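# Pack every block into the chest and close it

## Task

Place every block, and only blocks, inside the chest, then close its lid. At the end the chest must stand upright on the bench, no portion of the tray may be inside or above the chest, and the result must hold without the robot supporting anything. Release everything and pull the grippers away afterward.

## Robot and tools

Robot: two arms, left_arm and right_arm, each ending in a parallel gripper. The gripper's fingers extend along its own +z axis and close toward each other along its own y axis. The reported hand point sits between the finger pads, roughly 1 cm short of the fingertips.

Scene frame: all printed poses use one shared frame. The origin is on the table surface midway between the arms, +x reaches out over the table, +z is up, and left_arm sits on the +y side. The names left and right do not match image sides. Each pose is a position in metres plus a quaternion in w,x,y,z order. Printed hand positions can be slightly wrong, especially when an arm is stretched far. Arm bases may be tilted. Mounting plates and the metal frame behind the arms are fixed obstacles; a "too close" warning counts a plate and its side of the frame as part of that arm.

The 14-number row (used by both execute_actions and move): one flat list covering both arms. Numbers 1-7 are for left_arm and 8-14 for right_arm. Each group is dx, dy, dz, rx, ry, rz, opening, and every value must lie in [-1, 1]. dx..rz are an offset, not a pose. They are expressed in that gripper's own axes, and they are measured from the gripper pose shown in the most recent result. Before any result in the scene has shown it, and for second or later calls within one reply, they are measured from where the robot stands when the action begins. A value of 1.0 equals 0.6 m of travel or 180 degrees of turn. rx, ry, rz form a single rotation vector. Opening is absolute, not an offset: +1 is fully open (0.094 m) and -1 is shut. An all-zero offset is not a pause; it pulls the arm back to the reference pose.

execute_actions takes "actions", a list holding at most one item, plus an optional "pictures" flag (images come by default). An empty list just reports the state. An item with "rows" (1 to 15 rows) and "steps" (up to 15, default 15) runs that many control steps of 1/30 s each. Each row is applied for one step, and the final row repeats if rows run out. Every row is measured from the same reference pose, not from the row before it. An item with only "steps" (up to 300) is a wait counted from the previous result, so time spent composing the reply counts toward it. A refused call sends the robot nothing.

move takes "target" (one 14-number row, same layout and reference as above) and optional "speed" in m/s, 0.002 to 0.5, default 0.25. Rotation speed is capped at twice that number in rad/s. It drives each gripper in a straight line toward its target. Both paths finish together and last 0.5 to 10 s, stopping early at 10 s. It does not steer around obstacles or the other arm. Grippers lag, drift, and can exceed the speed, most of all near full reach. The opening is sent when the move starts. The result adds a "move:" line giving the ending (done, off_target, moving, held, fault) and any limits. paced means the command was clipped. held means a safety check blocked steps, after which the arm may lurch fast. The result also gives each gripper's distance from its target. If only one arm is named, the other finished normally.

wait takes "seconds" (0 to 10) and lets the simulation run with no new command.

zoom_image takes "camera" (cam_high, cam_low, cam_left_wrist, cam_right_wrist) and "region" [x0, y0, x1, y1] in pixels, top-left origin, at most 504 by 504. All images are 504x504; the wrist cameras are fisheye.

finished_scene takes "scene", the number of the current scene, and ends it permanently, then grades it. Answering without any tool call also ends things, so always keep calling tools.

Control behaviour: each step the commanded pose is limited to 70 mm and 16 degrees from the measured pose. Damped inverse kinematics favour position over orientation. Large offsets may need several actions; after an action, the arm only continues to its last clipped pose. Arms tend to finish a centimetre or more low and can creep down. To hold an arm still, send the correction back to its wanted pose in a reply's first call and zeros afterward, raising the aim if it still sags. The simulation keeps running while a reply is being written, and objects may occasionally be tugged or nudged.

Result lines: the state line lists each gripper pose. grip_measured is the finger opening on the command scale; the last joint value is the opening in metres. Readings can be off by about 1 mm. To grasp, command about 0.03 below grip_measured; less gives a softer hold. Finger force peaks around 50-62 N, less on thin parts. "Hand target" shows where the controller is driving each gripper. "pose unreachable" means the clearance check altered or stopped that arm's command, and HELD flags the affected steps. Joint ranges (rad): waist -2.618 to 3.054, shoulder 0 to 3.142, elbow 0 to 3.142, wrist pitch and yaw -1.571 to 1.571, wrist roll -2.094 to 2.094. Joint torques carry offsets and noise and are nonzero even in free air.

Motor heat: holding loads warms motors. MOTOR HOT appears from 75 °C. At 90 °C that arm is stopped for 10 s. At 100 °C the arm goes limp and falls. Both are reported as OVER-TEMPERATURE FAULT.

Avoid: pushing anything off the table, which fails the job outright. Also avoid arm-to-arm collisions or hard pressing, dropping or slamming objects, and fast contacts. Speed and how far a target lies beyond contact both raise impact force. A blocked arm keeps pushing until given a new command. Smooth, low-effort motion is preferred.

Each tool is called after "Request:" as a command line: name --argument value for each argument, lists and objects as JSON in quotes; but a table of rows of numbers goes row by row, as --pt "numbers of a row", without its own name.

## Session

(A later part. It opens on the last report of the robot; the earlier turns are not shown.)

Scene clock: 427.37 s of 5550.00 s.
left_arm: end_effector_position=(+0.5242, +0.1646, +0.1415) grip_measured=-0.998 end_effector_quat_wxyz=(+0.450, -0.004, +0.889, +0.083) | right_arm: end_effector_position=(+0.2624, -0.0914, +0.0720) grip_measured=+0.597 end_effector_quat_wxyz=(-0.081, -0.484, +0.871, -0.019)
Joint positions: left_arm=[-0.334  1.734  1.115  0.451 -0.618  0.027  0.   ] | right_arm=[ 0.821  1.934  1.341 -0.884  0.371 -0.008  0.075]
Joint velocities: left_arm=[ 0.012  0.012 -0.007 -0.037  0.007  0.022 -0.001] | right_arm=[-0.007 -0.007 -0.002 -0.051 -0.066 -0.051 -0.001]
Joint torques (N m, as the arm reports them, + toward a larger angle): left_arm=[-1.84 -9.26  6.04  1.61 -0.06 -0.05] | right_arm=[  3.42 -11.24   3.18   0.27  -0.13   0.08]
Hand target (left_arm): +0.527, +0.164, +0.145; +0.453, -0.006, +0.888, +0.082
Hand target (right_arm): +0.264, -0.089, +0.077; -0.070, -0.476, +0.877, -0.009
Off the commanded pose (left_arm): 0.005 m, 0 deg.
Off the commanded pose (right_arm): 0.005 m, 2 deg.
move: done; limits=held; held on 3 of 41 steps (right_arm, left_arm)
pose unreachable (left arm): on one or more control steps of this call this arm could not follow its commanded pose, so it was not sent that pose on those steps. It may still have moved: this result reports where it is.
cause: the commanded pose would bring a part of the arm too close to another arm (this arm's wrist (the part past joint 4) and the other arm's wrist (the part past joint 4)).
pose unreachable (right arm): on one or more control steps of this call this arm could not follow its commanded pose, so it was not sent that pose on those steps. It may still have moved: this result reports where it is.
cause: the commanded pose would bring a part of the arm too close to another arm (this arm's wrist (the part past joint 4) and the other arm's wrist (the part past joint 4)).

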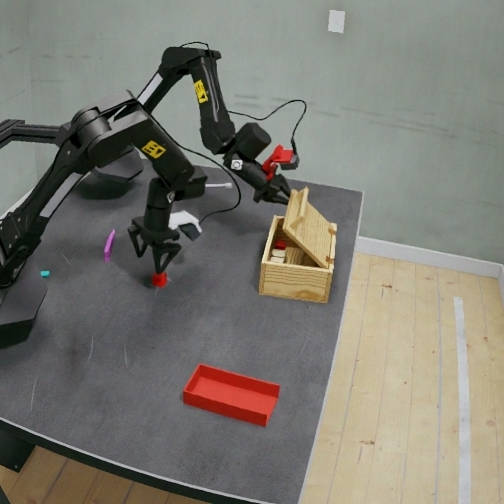

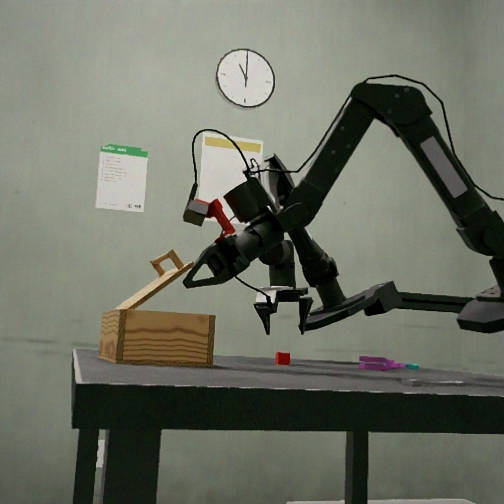

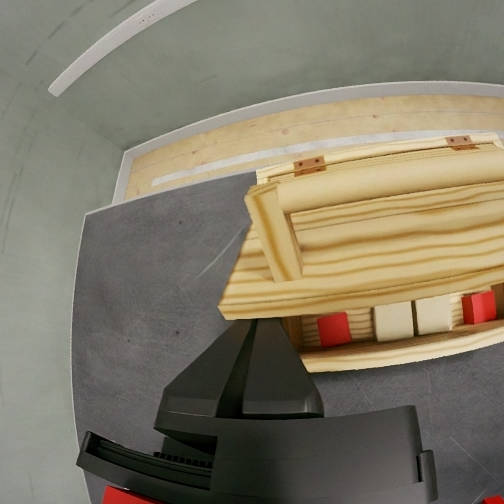

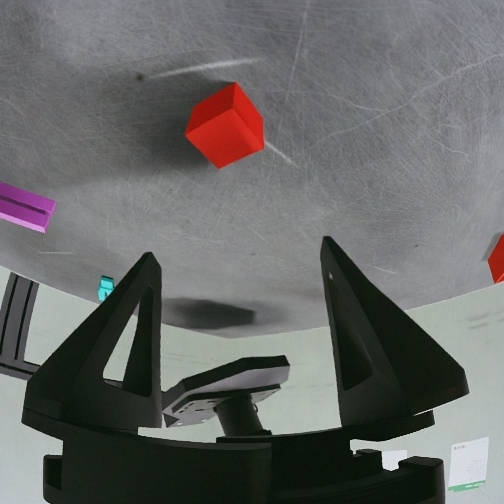

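Rotate ~25° more, descend.

Request:
move --target '[-0.01,0,0,0,0,0,-1, -0.03,0.008,0.085,0,0,0.14,0.6]' --speed 0.1

Scene clock: 436.87 s of 5550.00 s.
left_arm: end_effector_position=(+0.5216, +0.1647, +0.1380) grip_measured=-0.998 end_effector_quat_wxyz=(+0.442, +0.000, +0.893, +0.085) | right_arm: end_effector_position=(+0.2560, -0.0854, +0.0195) grip_measured=+0.598 end_effector_quat_wxyz=(-0.082, -0.294, +0.951, -0.043)
Joint positions: left_arm=[-0.334  1.734  1.115  0.43  -0.618  0.027  0.   ] | right_arm=[ 0.788  2.078  1.341 -0.75   0.371  0.381  0.075]
Joint velocities: left_arm=[-0.007 -0.012  0.032  0.022 -0.022 -0.022  0.001] | right_arm=[ 0.002 -0.017 -0.012 -0.007  0.081 -0.022 -0.001]
Joint torques (N m, as the arm reports them, + toward a larger angle): left_arm=[-1.89 -9.49  6.79  1.64 -0.02 -0.03] | right_arm=[ 3.44 -9.22  4.9   0.21 -0.06  0.1 ]
Hand target (left_arm): +0.528, +0.164, +0.146; +0.450, -0.004, +0.889, +0.083
Hand target (right_arm): +0.260, -0.080, +0.019; -0.075, -0.282, +0.956, -0.036
Off the commanded pose (left_arm): 0.010 m, 1 deg.
Off the commanded pose (right_arm): 0.008 m, 2 deg.
After step 90, 3.90 s passed at rest.
move: done

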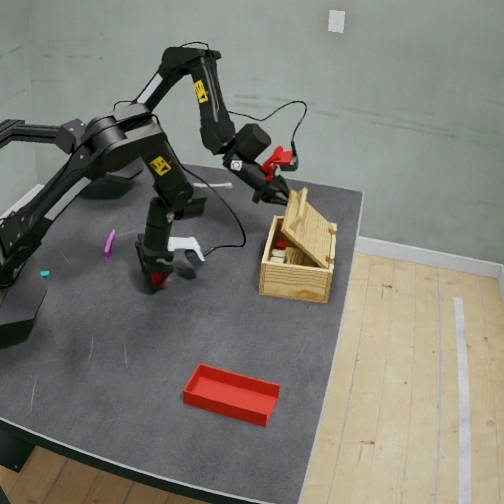

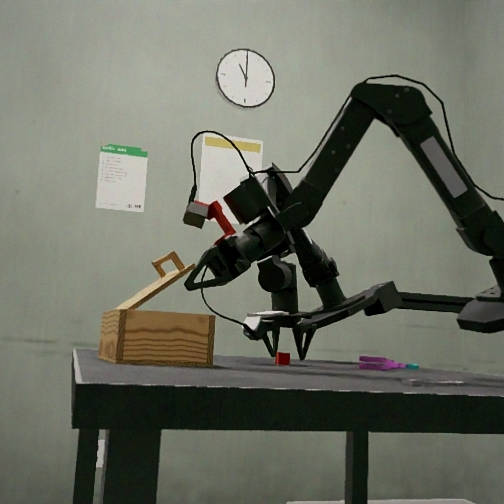

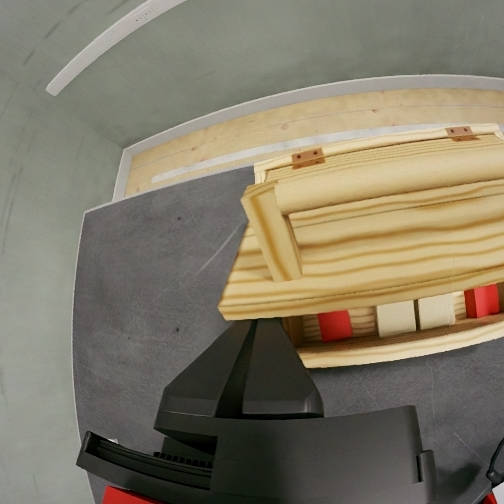

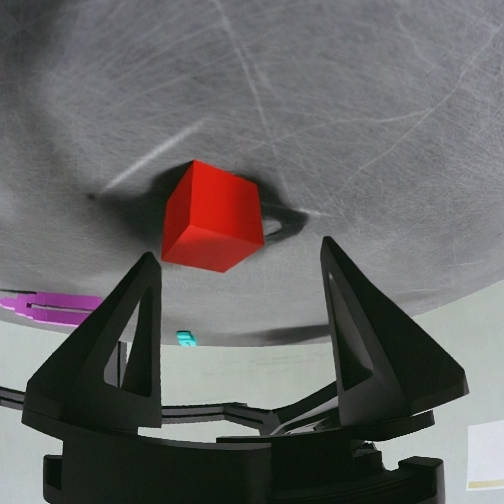

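Request:
move --target '[-0.025,0,0,0,0,0,-1, -0.03,0.012,0,0,0,-0.07,0.6]' --speed 0.05

Request:
move --target '[0,0,0,0,0,0,-1, 0,0,0,0,0,0,-0.7]'

Scene clock: 445.60 s of 5550.00 s.
left_arm: end_effector_position=(+0.5140, +0.1655, +0.1286) grip_measured=-0.998 end_effector_quat_wxyz=(+0.420, +0.013, +0.903, +0.092) | right_arm: end_effector_position=(+0.2615, -0.0744, +0.0137) grip_measured=+0.598 end_effector_quat_wxyz=(-0.090, -0.391, +0.915, -0.037)
Joint positions: left_arm=[-0.334  1.734  1.115  0.374 -0.618  0.027  0.   ] | right_arm=[ 0.788  2.134  1.419 -0.781  0.371  0.175  0.075]
Joint velocities: left_arm=[ 0.007 -0.012  0.002  0.007 -0.007 -0.037 -0.001] | right_arm=[-0.002  0.002 -0.012 -0.037 -0.037 -0.066 -0.   ]
Joint torques (N m, as the arm reports them, + toward a larger angle): left_arm=[-1.85 -9.81  8.52  1.56 -0.07 -0.03] | right_arm=[ 3.76 -9.49  6.2  -0.09 -0.02 -0.08]
Hand target (left_arm): +0.529, +0.164, +0.150; +0.442, +0.001, +0.893, +0.085
Hand target (right_arm): +0.266, -0.070, +0.016; -0.086, -0.396, +0.914, -0.034
Off the commanded pose (left_arm): 0.027 m, 3 deg.
Off the commanded pose (right_arm): 0.007 m, 1 deg.
After step 90, 3.23 s passed at rest.
move: off_target (left_arm)

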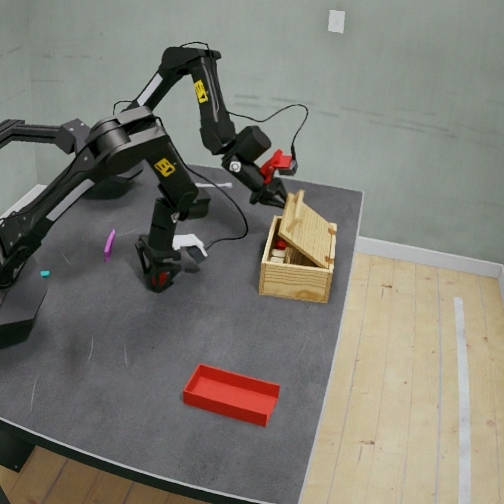

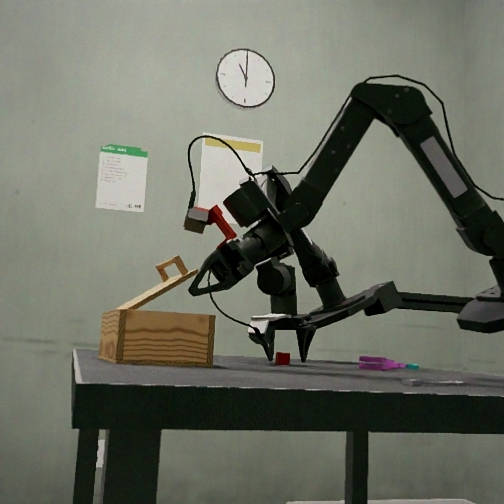

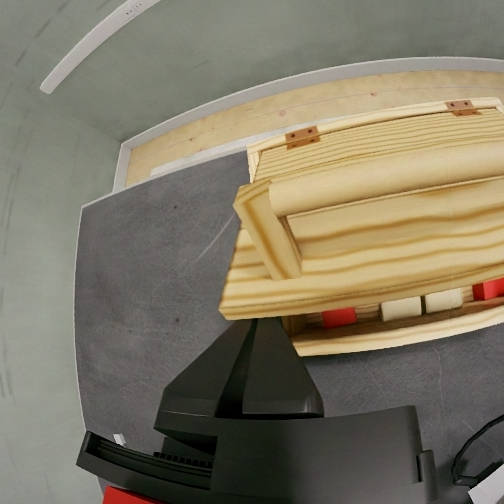

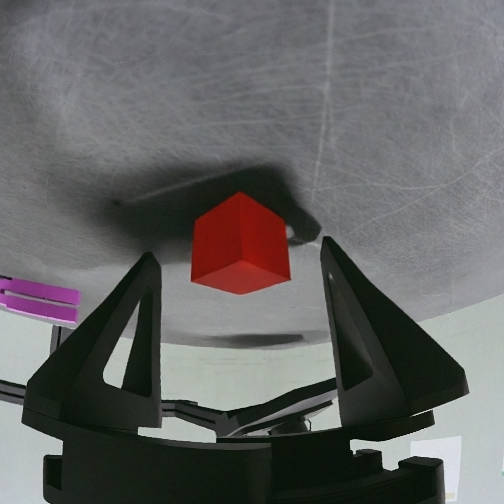

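Scene clock: 446.10 s of 5550.00 s.
left_arm: end_effector_position=(+0.5140, +0.1655, +0.1286) grip_measured=-0.998 end_effector_quat_wxyz=(+0.420, +0.013, +0.903, +0.092) | right_arm: end_effector_position=(+0.2614, -0.0745, +0.0138) grip_measured=-0.496 end_effector_quat_wxyz=(-0.090, -0.392, +0.915, -0.037)
Joint positions: left_arm=[-0.334  1.734  1.115  0.374 -0.618  0.027  0.   ] | right_arm=[ 0.788  2.134  1.419 -0.781  0.371  0.174  0.024]
Joint velocities: left_arm=[ 0.002 -0.017 -0.012 -0.037 -0.037  0.037 -0.   ] | right_arm=[-0.007  0.002 -0.007 -0.037  0.022  0.007 -0.   ]
Joint torques (N m, as the arm reports them, + toward a larger angle): left_arm=[-1.87 -8.91  5.5   1.63 -0.09 -0.04] | right_arm=[  3.76 -10.     3.93   0.04  -0.01   0.  ]
Hand target (left_arm): +0.514, +0.165, +0.129; +0.420, +0.013, +0.903, +0.092
Hand target (right_arm): +0.261, -0.074, +0.014; -0.090, -0.391, +0.915, -0.037
Off the commanded pose (left_arm): 0.000 m, 0 deg.
Off the commanded pose (right_arm): 0.000 m, 0 deg.
move: done

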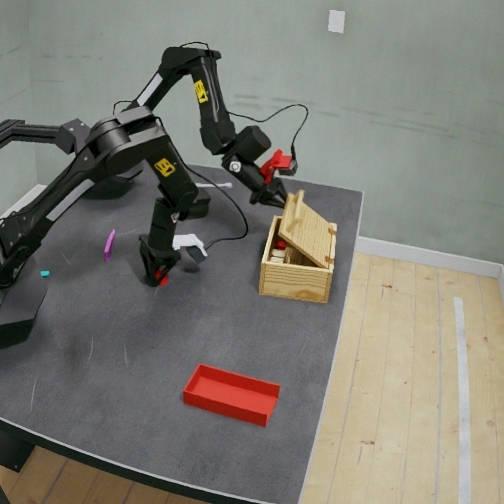

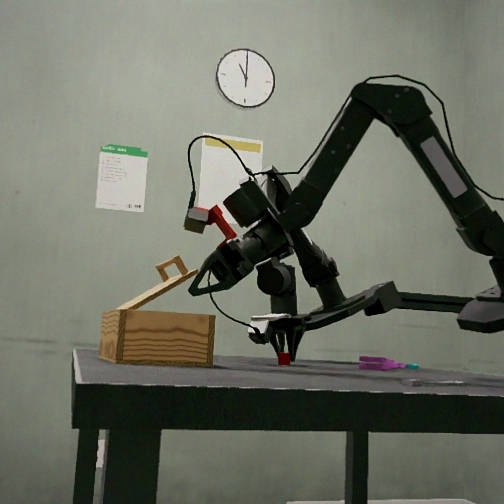

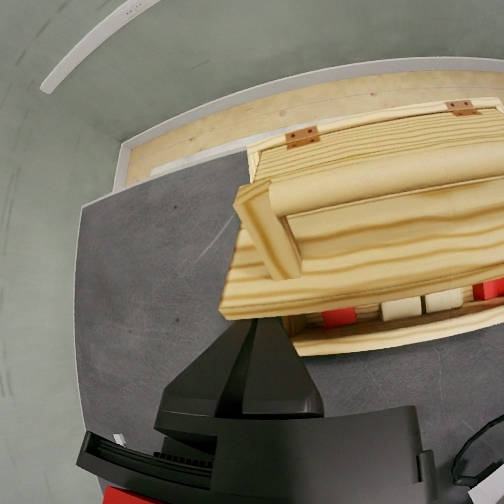

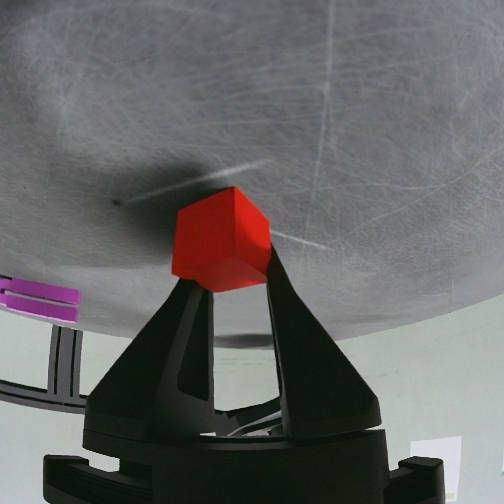

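Request:
move --target '[-0.07,0,0,0,-0.06,0,-1, 0,0,-0.2,0,0,-0.12,-0.7]' --speed 0.1

Scene clock: 451.67 s of 5550.00 s.
left_arm: end_effector_position=(+0.5406, +0.1620, +0.1611) grip_measured=-0.998 end_effector_quat_wxyz=(+0.498, +0.019, +0.862, +0.095) | right_arm: end_effector_position=(+0.2744, -0.0672, +0.1145) grip_measured=-0.496 end_effector_quat_wxyz=(-0.116, -0.548, +0.828, -0.028)
Joint positions: left_arm=[-0.334  1.752  1.115  0.608 -0.614  0.153  0.   ] | right_arm=[ 0.875  2.031  1.66  -1.207  0.371 -0.074  0.024]
Joint velocities: left_arm=[-0.002 -0.027 -0.017  0.095 -0.022  0.007 -0.   ] | right_arm=[-0.012 -0.002 -0.002 -0.066 -0.007 -0.037 -0.   ]
Joint torques (N m, as the arm reports them, + toward a larger angle): left_arm=[-1.52 -9.06  4.89  2.03  0.1   0.03] | right_arm=[  5.44 -12.     7.15  -0.19   0.04  -0.1 ]
Hand target (left_arm): +0.541, +0.162, +0.160; +0.503, +0.021, +0.859, +0.091
Hand target (right_arm): +0.279, -0.058, +0.131; -0.094, -0.556, +0.826, -0.019
Off the commanded pose (left_arm): 0.001 m, 1 deg.
Off the commanded pose (right_arm): 0.020 m, 3 deg.
After step 90, 0.17 s passed at rest.
move: off_target (right_arm)

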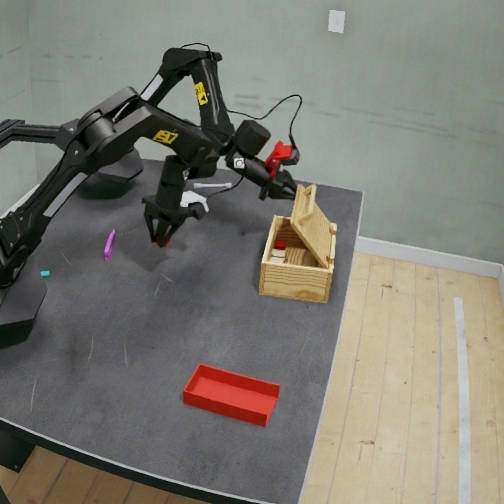

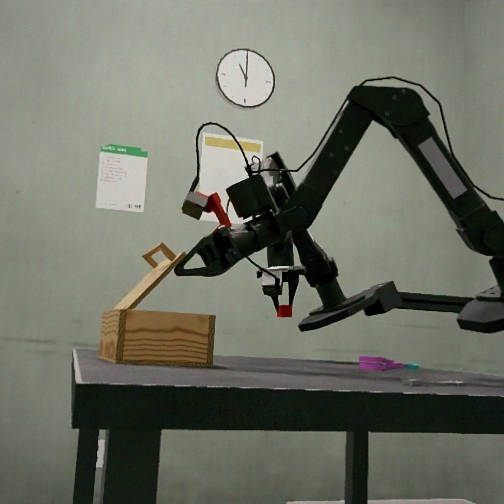

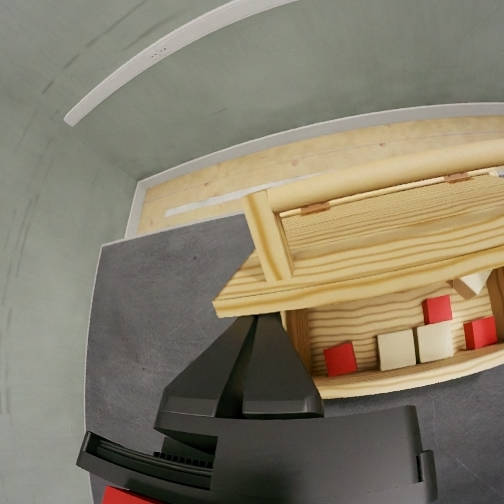

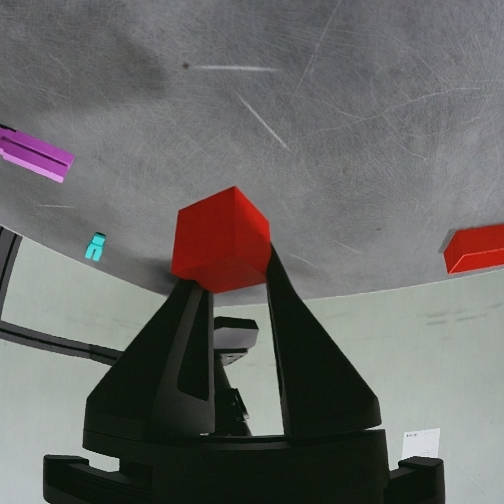

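Request:
move --target '[0,0,0,0,0,0,-1, -0.10,-0.30,-0.05,0,-0.26,0,-0.7]' --speed 0.15

Request:
move --target '[0,0,0,0,0,0,-1, -0.18,0,0.09,0,0,0,-0.7]' --speed 0.1

Scene clock: 462.97 s of 5550.00 s.
left_arm: end_effector_position=(+0.5407, +0.1620, +0.1613) grip_measured=-0.998 end_effector_quat_wxyz=(+0.498, +0.019, +0.861, +0.095) | right_arm: end_effector_position=(+0.4646, -0.0859, +0.1064) grip_measured=-0.496 end_effector_quat_wxyz=(+0.205, -0.506, +0.818, +0.182)
Joint positions: left_arm=[-0.334  1.752  1.115  0.609 -0.614  0.153  0.   ] | right_arm=[ 0.367  1.796  1.41  -0.383 -0.151 -0.641  0.024]
Joint velocities: left_arm=[-0.017 -0.002 -0.017  0.051  0.007 -0.066 -0.   ] | right_arm=[-0.002 -0.002  0.012  0.007  0.037 -0.007  0.   ]
Joint torques (N m, as the arm reports them, + toward a larger angle): left_arm=[-2.03 -9.18  5.54  1.76 -0.02 -0.03] | right_arm=[  2.05 -11.41   5.1    1.42  -0.5   -0.1 ]
Hand target (left_arm): +0.541, +0.162, +0.161; +0.498, +0.019, +0.862, +0.095
Hand target (right_arm): +0.466, -0.082, +0.112; +0.218, -0.510, +0.810, +0.190
Off the commanded pose (left_arm): 0.000 m, 0 deg.
Off the commanded pose (right_arm): 0.011 m, 3 deg.
After step 90, 5.00 s passed at rest.
move: off_target (right_arm)

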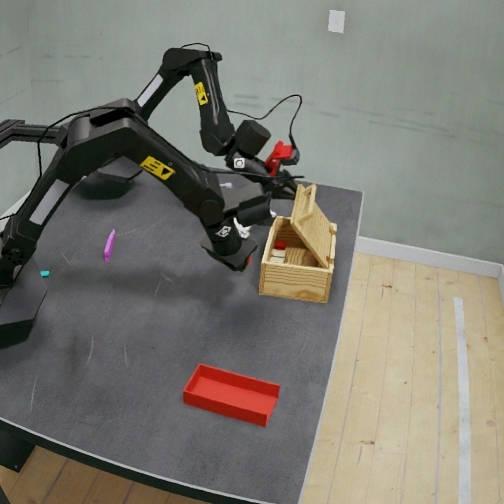

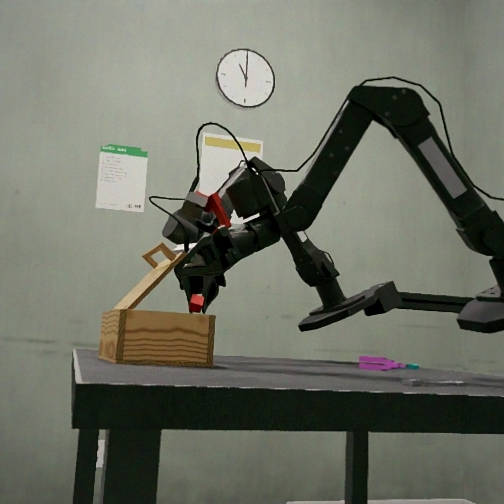

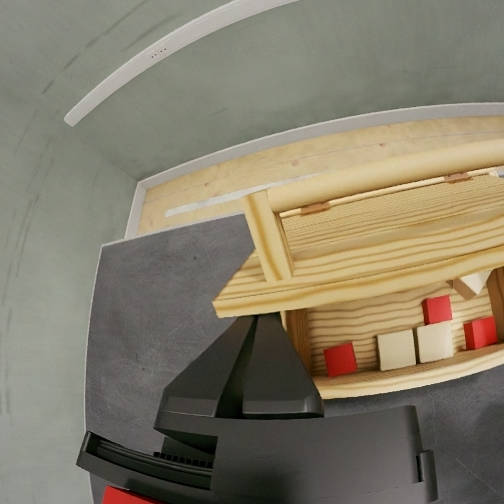

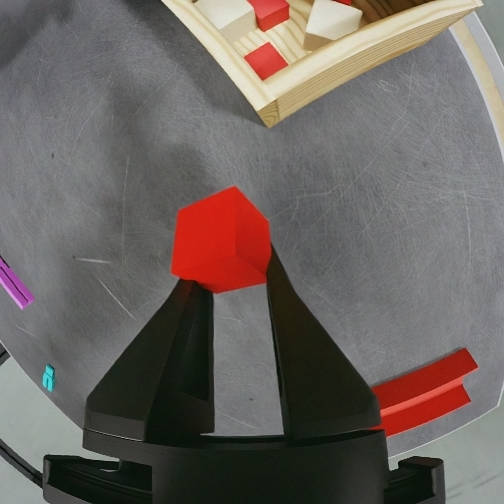

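Scene clock: 464.73 s of 5550.00 s.
left_arm: end_effector_position=(+0.5407, +0.1620, +0.1613) grip_measured=-0.998 end_effector_quat_wxyz=(+0.498, +0.019, +0.861, +0.095) | right_arm: end_effector_position=(+0.5135, +0.0133, +0.1039) grip_measured=-0.496 end_effector_quat_wxyz=(+0.195, -0.506, +0.821, +0.176)
Joint positions: left_arm=[-0.334  1.752  1.115  0.609 -0.614  0.153  0.   ] | right_arm=[ 0.504  2.196  2.071 -0.654 -0.039 -0.543  0.024]
Joint velocities: left_arm=[-0.007 -0.007 -0.012  0.022 -0.037 -0.051 -0.   ] | right_arm=[-0.012  0.022  0.007 -0.022  0.007 -0.022  0.001]
Joint torques (N m, as the arm reports them, + toward a larger angle): left_arm=[-1.8  -9.42  5.49  1.76  0.03 -0.06] | right_arm=[  4.86 -13.38   8.77   1.11  -0.21   0.08]
Hand target (left_arm): +0.541, +0.162, +0.161; +0.498, +0.019, +0.861, +0.095
Hand target (right_arm): +0.515, +0.023, +0.117; +0.206, -0.506, +0.818, +0.182
Off the commanded pose (left_arm): 0.000 m, 0 deg.
Off the commanded pose (right_arm): 0.016 m, 1 deg.
move: off_target (right_arm)

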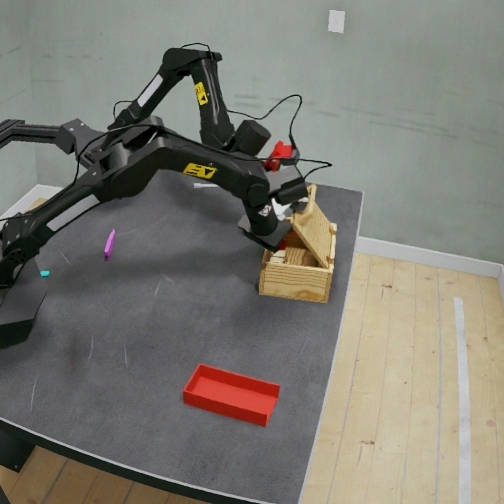

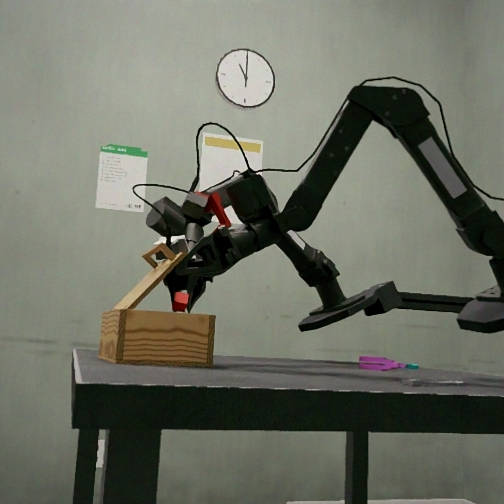

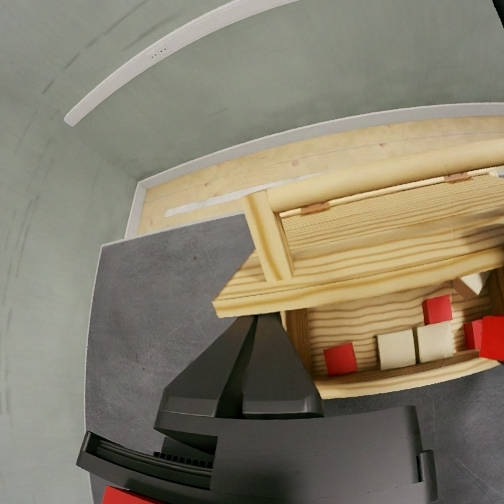

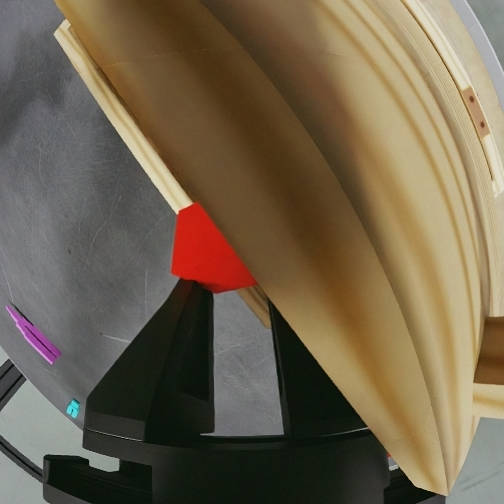

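Nudge slightly further in, then release.

Request:
move --target '[0,0,0,0,0,0,-1, -0.02,-0.01,0.02,0,0,0,-0.7]' --speed 0.05

Request:
move --target '[0,0,0,0,0,0,-1, 0,0,0,0,0,0,-0.1]'

Request:
move --target '[0,0,0,0,0,0,-1, 0.15,0,-0.12,0,0,0,-0.1]' --speed 0.12

Scene clock: 470.20 s of 5550.00 s.
left_arm: end_effector_position=(+0.5400, +0.1619, +0.1601) grip_measured=-0.998 end_effector_quat_wxyz=(+0.496, +0.021, +0.863, +0.096) | right_arm: end_effector_position=(+0.5256, +0.0236, +0.0993) grip_measured=-0.496 end_effector_quat_wxyz=(+0.199, -0.506, +0.821, +0.176)
Joint positions: left_arm=[-0.334  1.752  1.115  0.602 -0.614  0.153  0.   ] | right_arm=[ 0.504  2.279  2.208 -0.701 -0.038 -0.544  0.024]
Joint velocities: left_arm=[-0.002 -0.022 -0.007 -0.007 -0.007  0.022 -0.   ] | right_arm=[-0.007 -0.017  0.012 -0.051 -0.051 -0.081  0.   ]
Joint torques (N m, as the arm reports them, + toward a larger angle): left_arm=[-1.77 -9.32  5.65  1.78 -0.03 -0.04] | right_arm=[  3.91 -12.67   8.53   1.03  -0.19   0.04]
Hand target (left_arm): +0.541, +0.162, +0.161; +0.498, +0.019, +0.861, +0.095
Hand target (right_arm): +0.525, +0.026, +0.099; +0.195, -0.506, +0.821, +0.176
Off the commanded pose (left_arm): 0.001 m, 0 deg.
Off the commanded pose (right_arm): 0.002 m, 0 deg.
After step 90, 1.73 s passed at rest.
move: done

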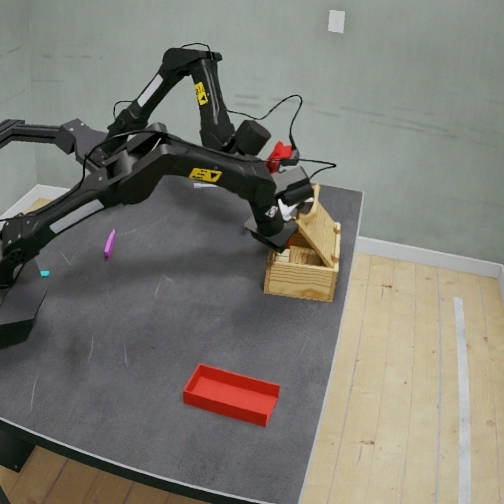

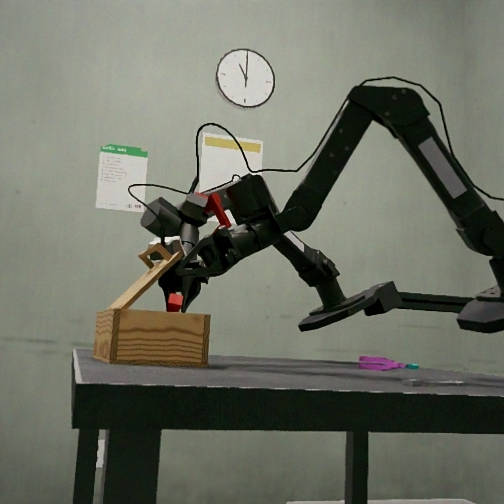

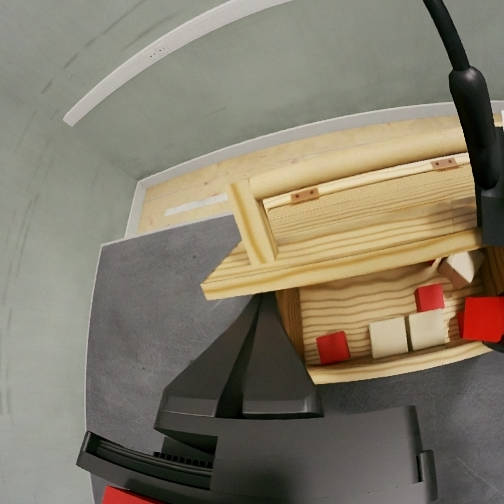

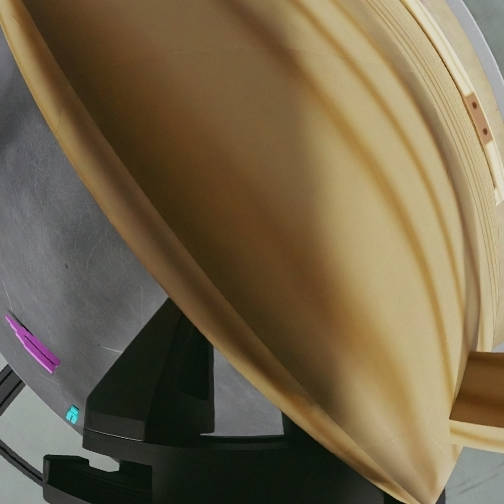

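Scene clock: 470.70 s of 5550.00 s.
left_arm: end_effector_position=(+0.5400, +0.1619, +0.1601) grip_measured=-0.998 end_effector_quat_wxyz=(+0.496, +0.021, +0.863, +0.096) | right_arm: end_effector_position=(+0.5255, +0.0235, +0.0992) grip_measured=-0.103 end_effector_quat_wxyz=(+0.199, -0.507, +0.820, +0.176)
Joint positions: left_arm=[-0.334  1.752  1.115  0.602 -0.614  0.153  0.   ] | right_arm=[ 0.504  2.279  2.208 -0.702 -0.038 -0.545  0.042]
Joint velocities: left_arm=[ 0.007 -0.012 -0.012 -0.022  0.007  0.051 -0.001] | right_arm=[ 0.002 -0.007  0.002 -0.051 -0.037 -0.022  0.001]
Joint torques (N m, as the arm reports them, + toward a larger angle): left_arm=[-1.92 -9.03  5.45  1.71 -0.05 -0.03] | right_arm=[  3.63 -13.69   6.35   1.2   -0.21   0.01]
Hand target (left_arm): +0.540, +0.162, +0.160; +0.496, +0.021, +0.863, +0.096
Hand target (right_arm): +0.526, +0.024, +0.099; +0.199, -0.506, +0.821, +0.176
Off the commanded pose (left_arm): 0.000 m, 0 deg.
Off the commanded pose (right_arm): 0.000 m, 0 deg.
move: done

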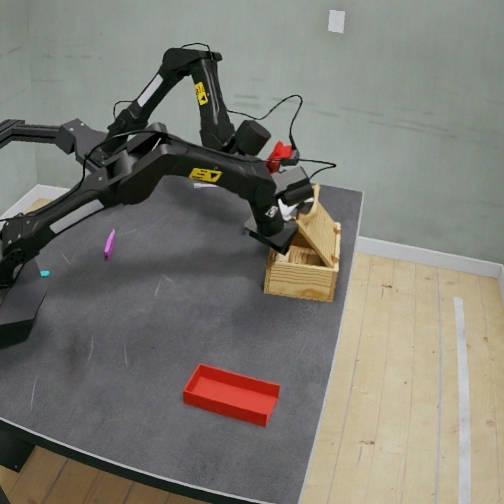

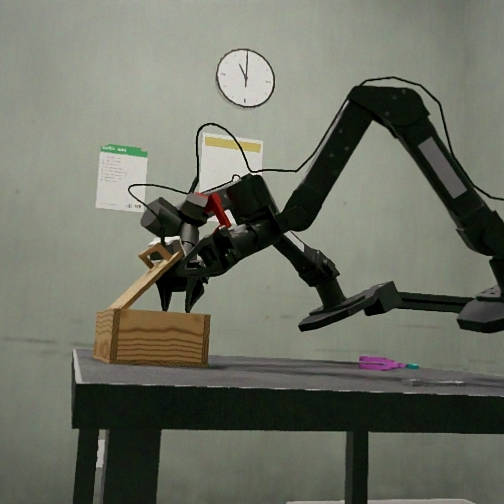

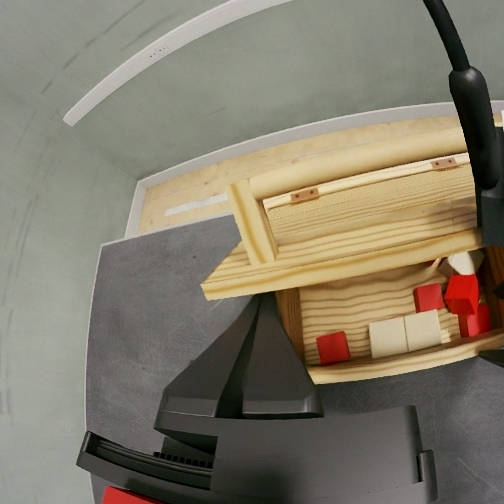

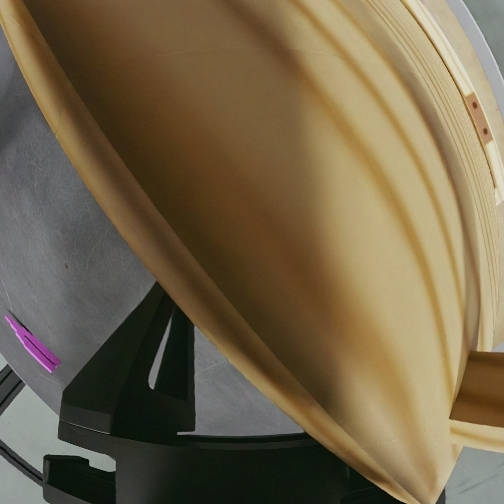

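Scene clock: 472.17 s of 5550.00 s.
left_arm: end_effector_position=(+0.5374, +0.1613, +0.1535) grip_measured=-0.998 end_effector_quat_wxyz=(+0.487, +0.026, +0.867, +0.098) | right_arm: end_effector_position=(+0.4762, -0.0833, +0.1036) grip_measured=-0.103 end_effector_quat_wxyz=(+0.178, -0.504, +0.828, +0.168)
Joint positions: left_arm=[-0.334  1.759  1.115  0.586 -0.614  0.153  0.   ] | right_arm=[ 0.374  1.864  1.544 -0.497 -0.109 -0.625  0.042]
Joint velocities: left_arm=[ 0.007  0.002 -0.012 -0.037  0.051 -0.037 -0.   ] | right_arm=[-0.017 -0.002  0.002 -0.022 -0.007 -0.022  0.   ]
Joint torques (N m, as the arm reports them, + toward a larger angle): left_arm=[-1.83 -9.51  5.58  1.89 -0.02 -0.03] | right_arm=[  2.25 -13.34   4.77   1.28  -0.49  -0.14]
Hand target (left_arm): +0.540, +0.162, +0.160; +0.496, +0.021, +0.863, +0.096
Hand target (right_arm): +0.480, -0.081, +0.116; +0.198, -0.507, +0.821, +0.175
Off the commanded pose (left_arm): 0.007 m, 1 deg.
Off the commanded pose (right_arm): 0.013 m, 3 deg.
move: off_target (right_arm)

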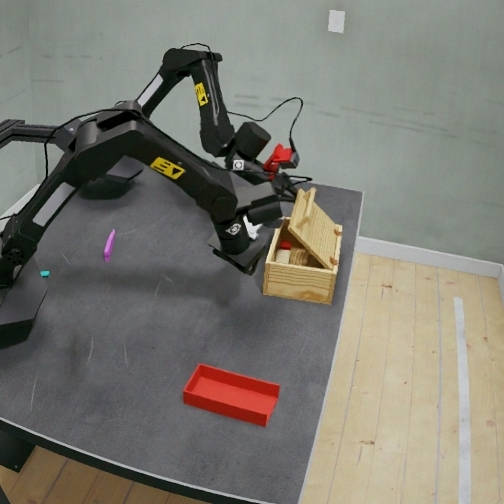

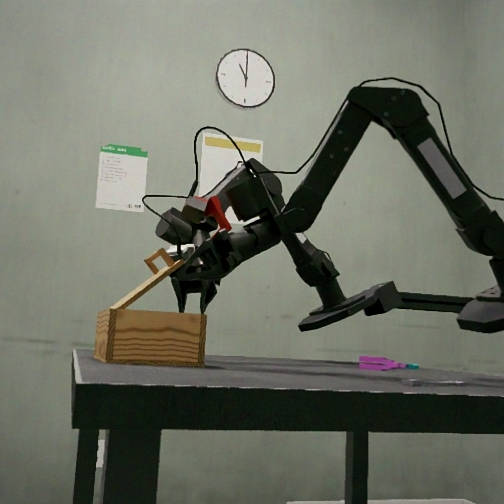

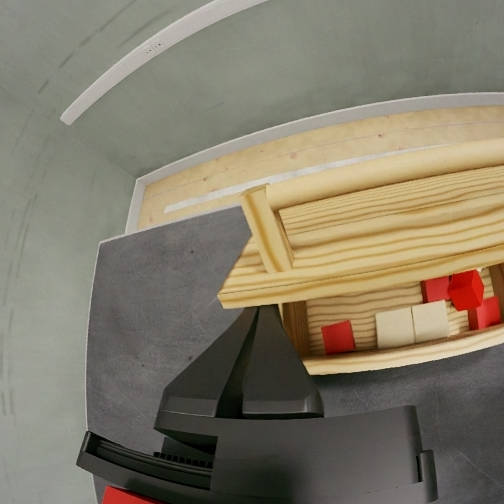

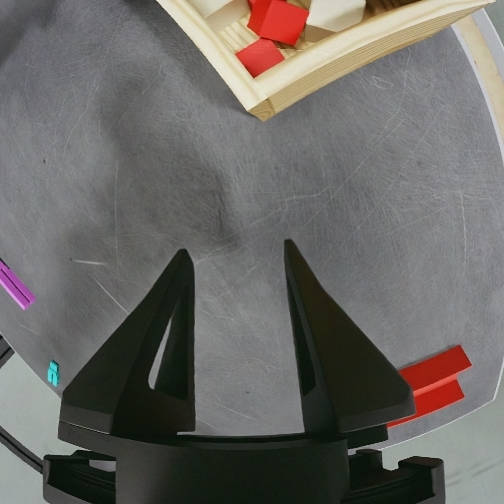

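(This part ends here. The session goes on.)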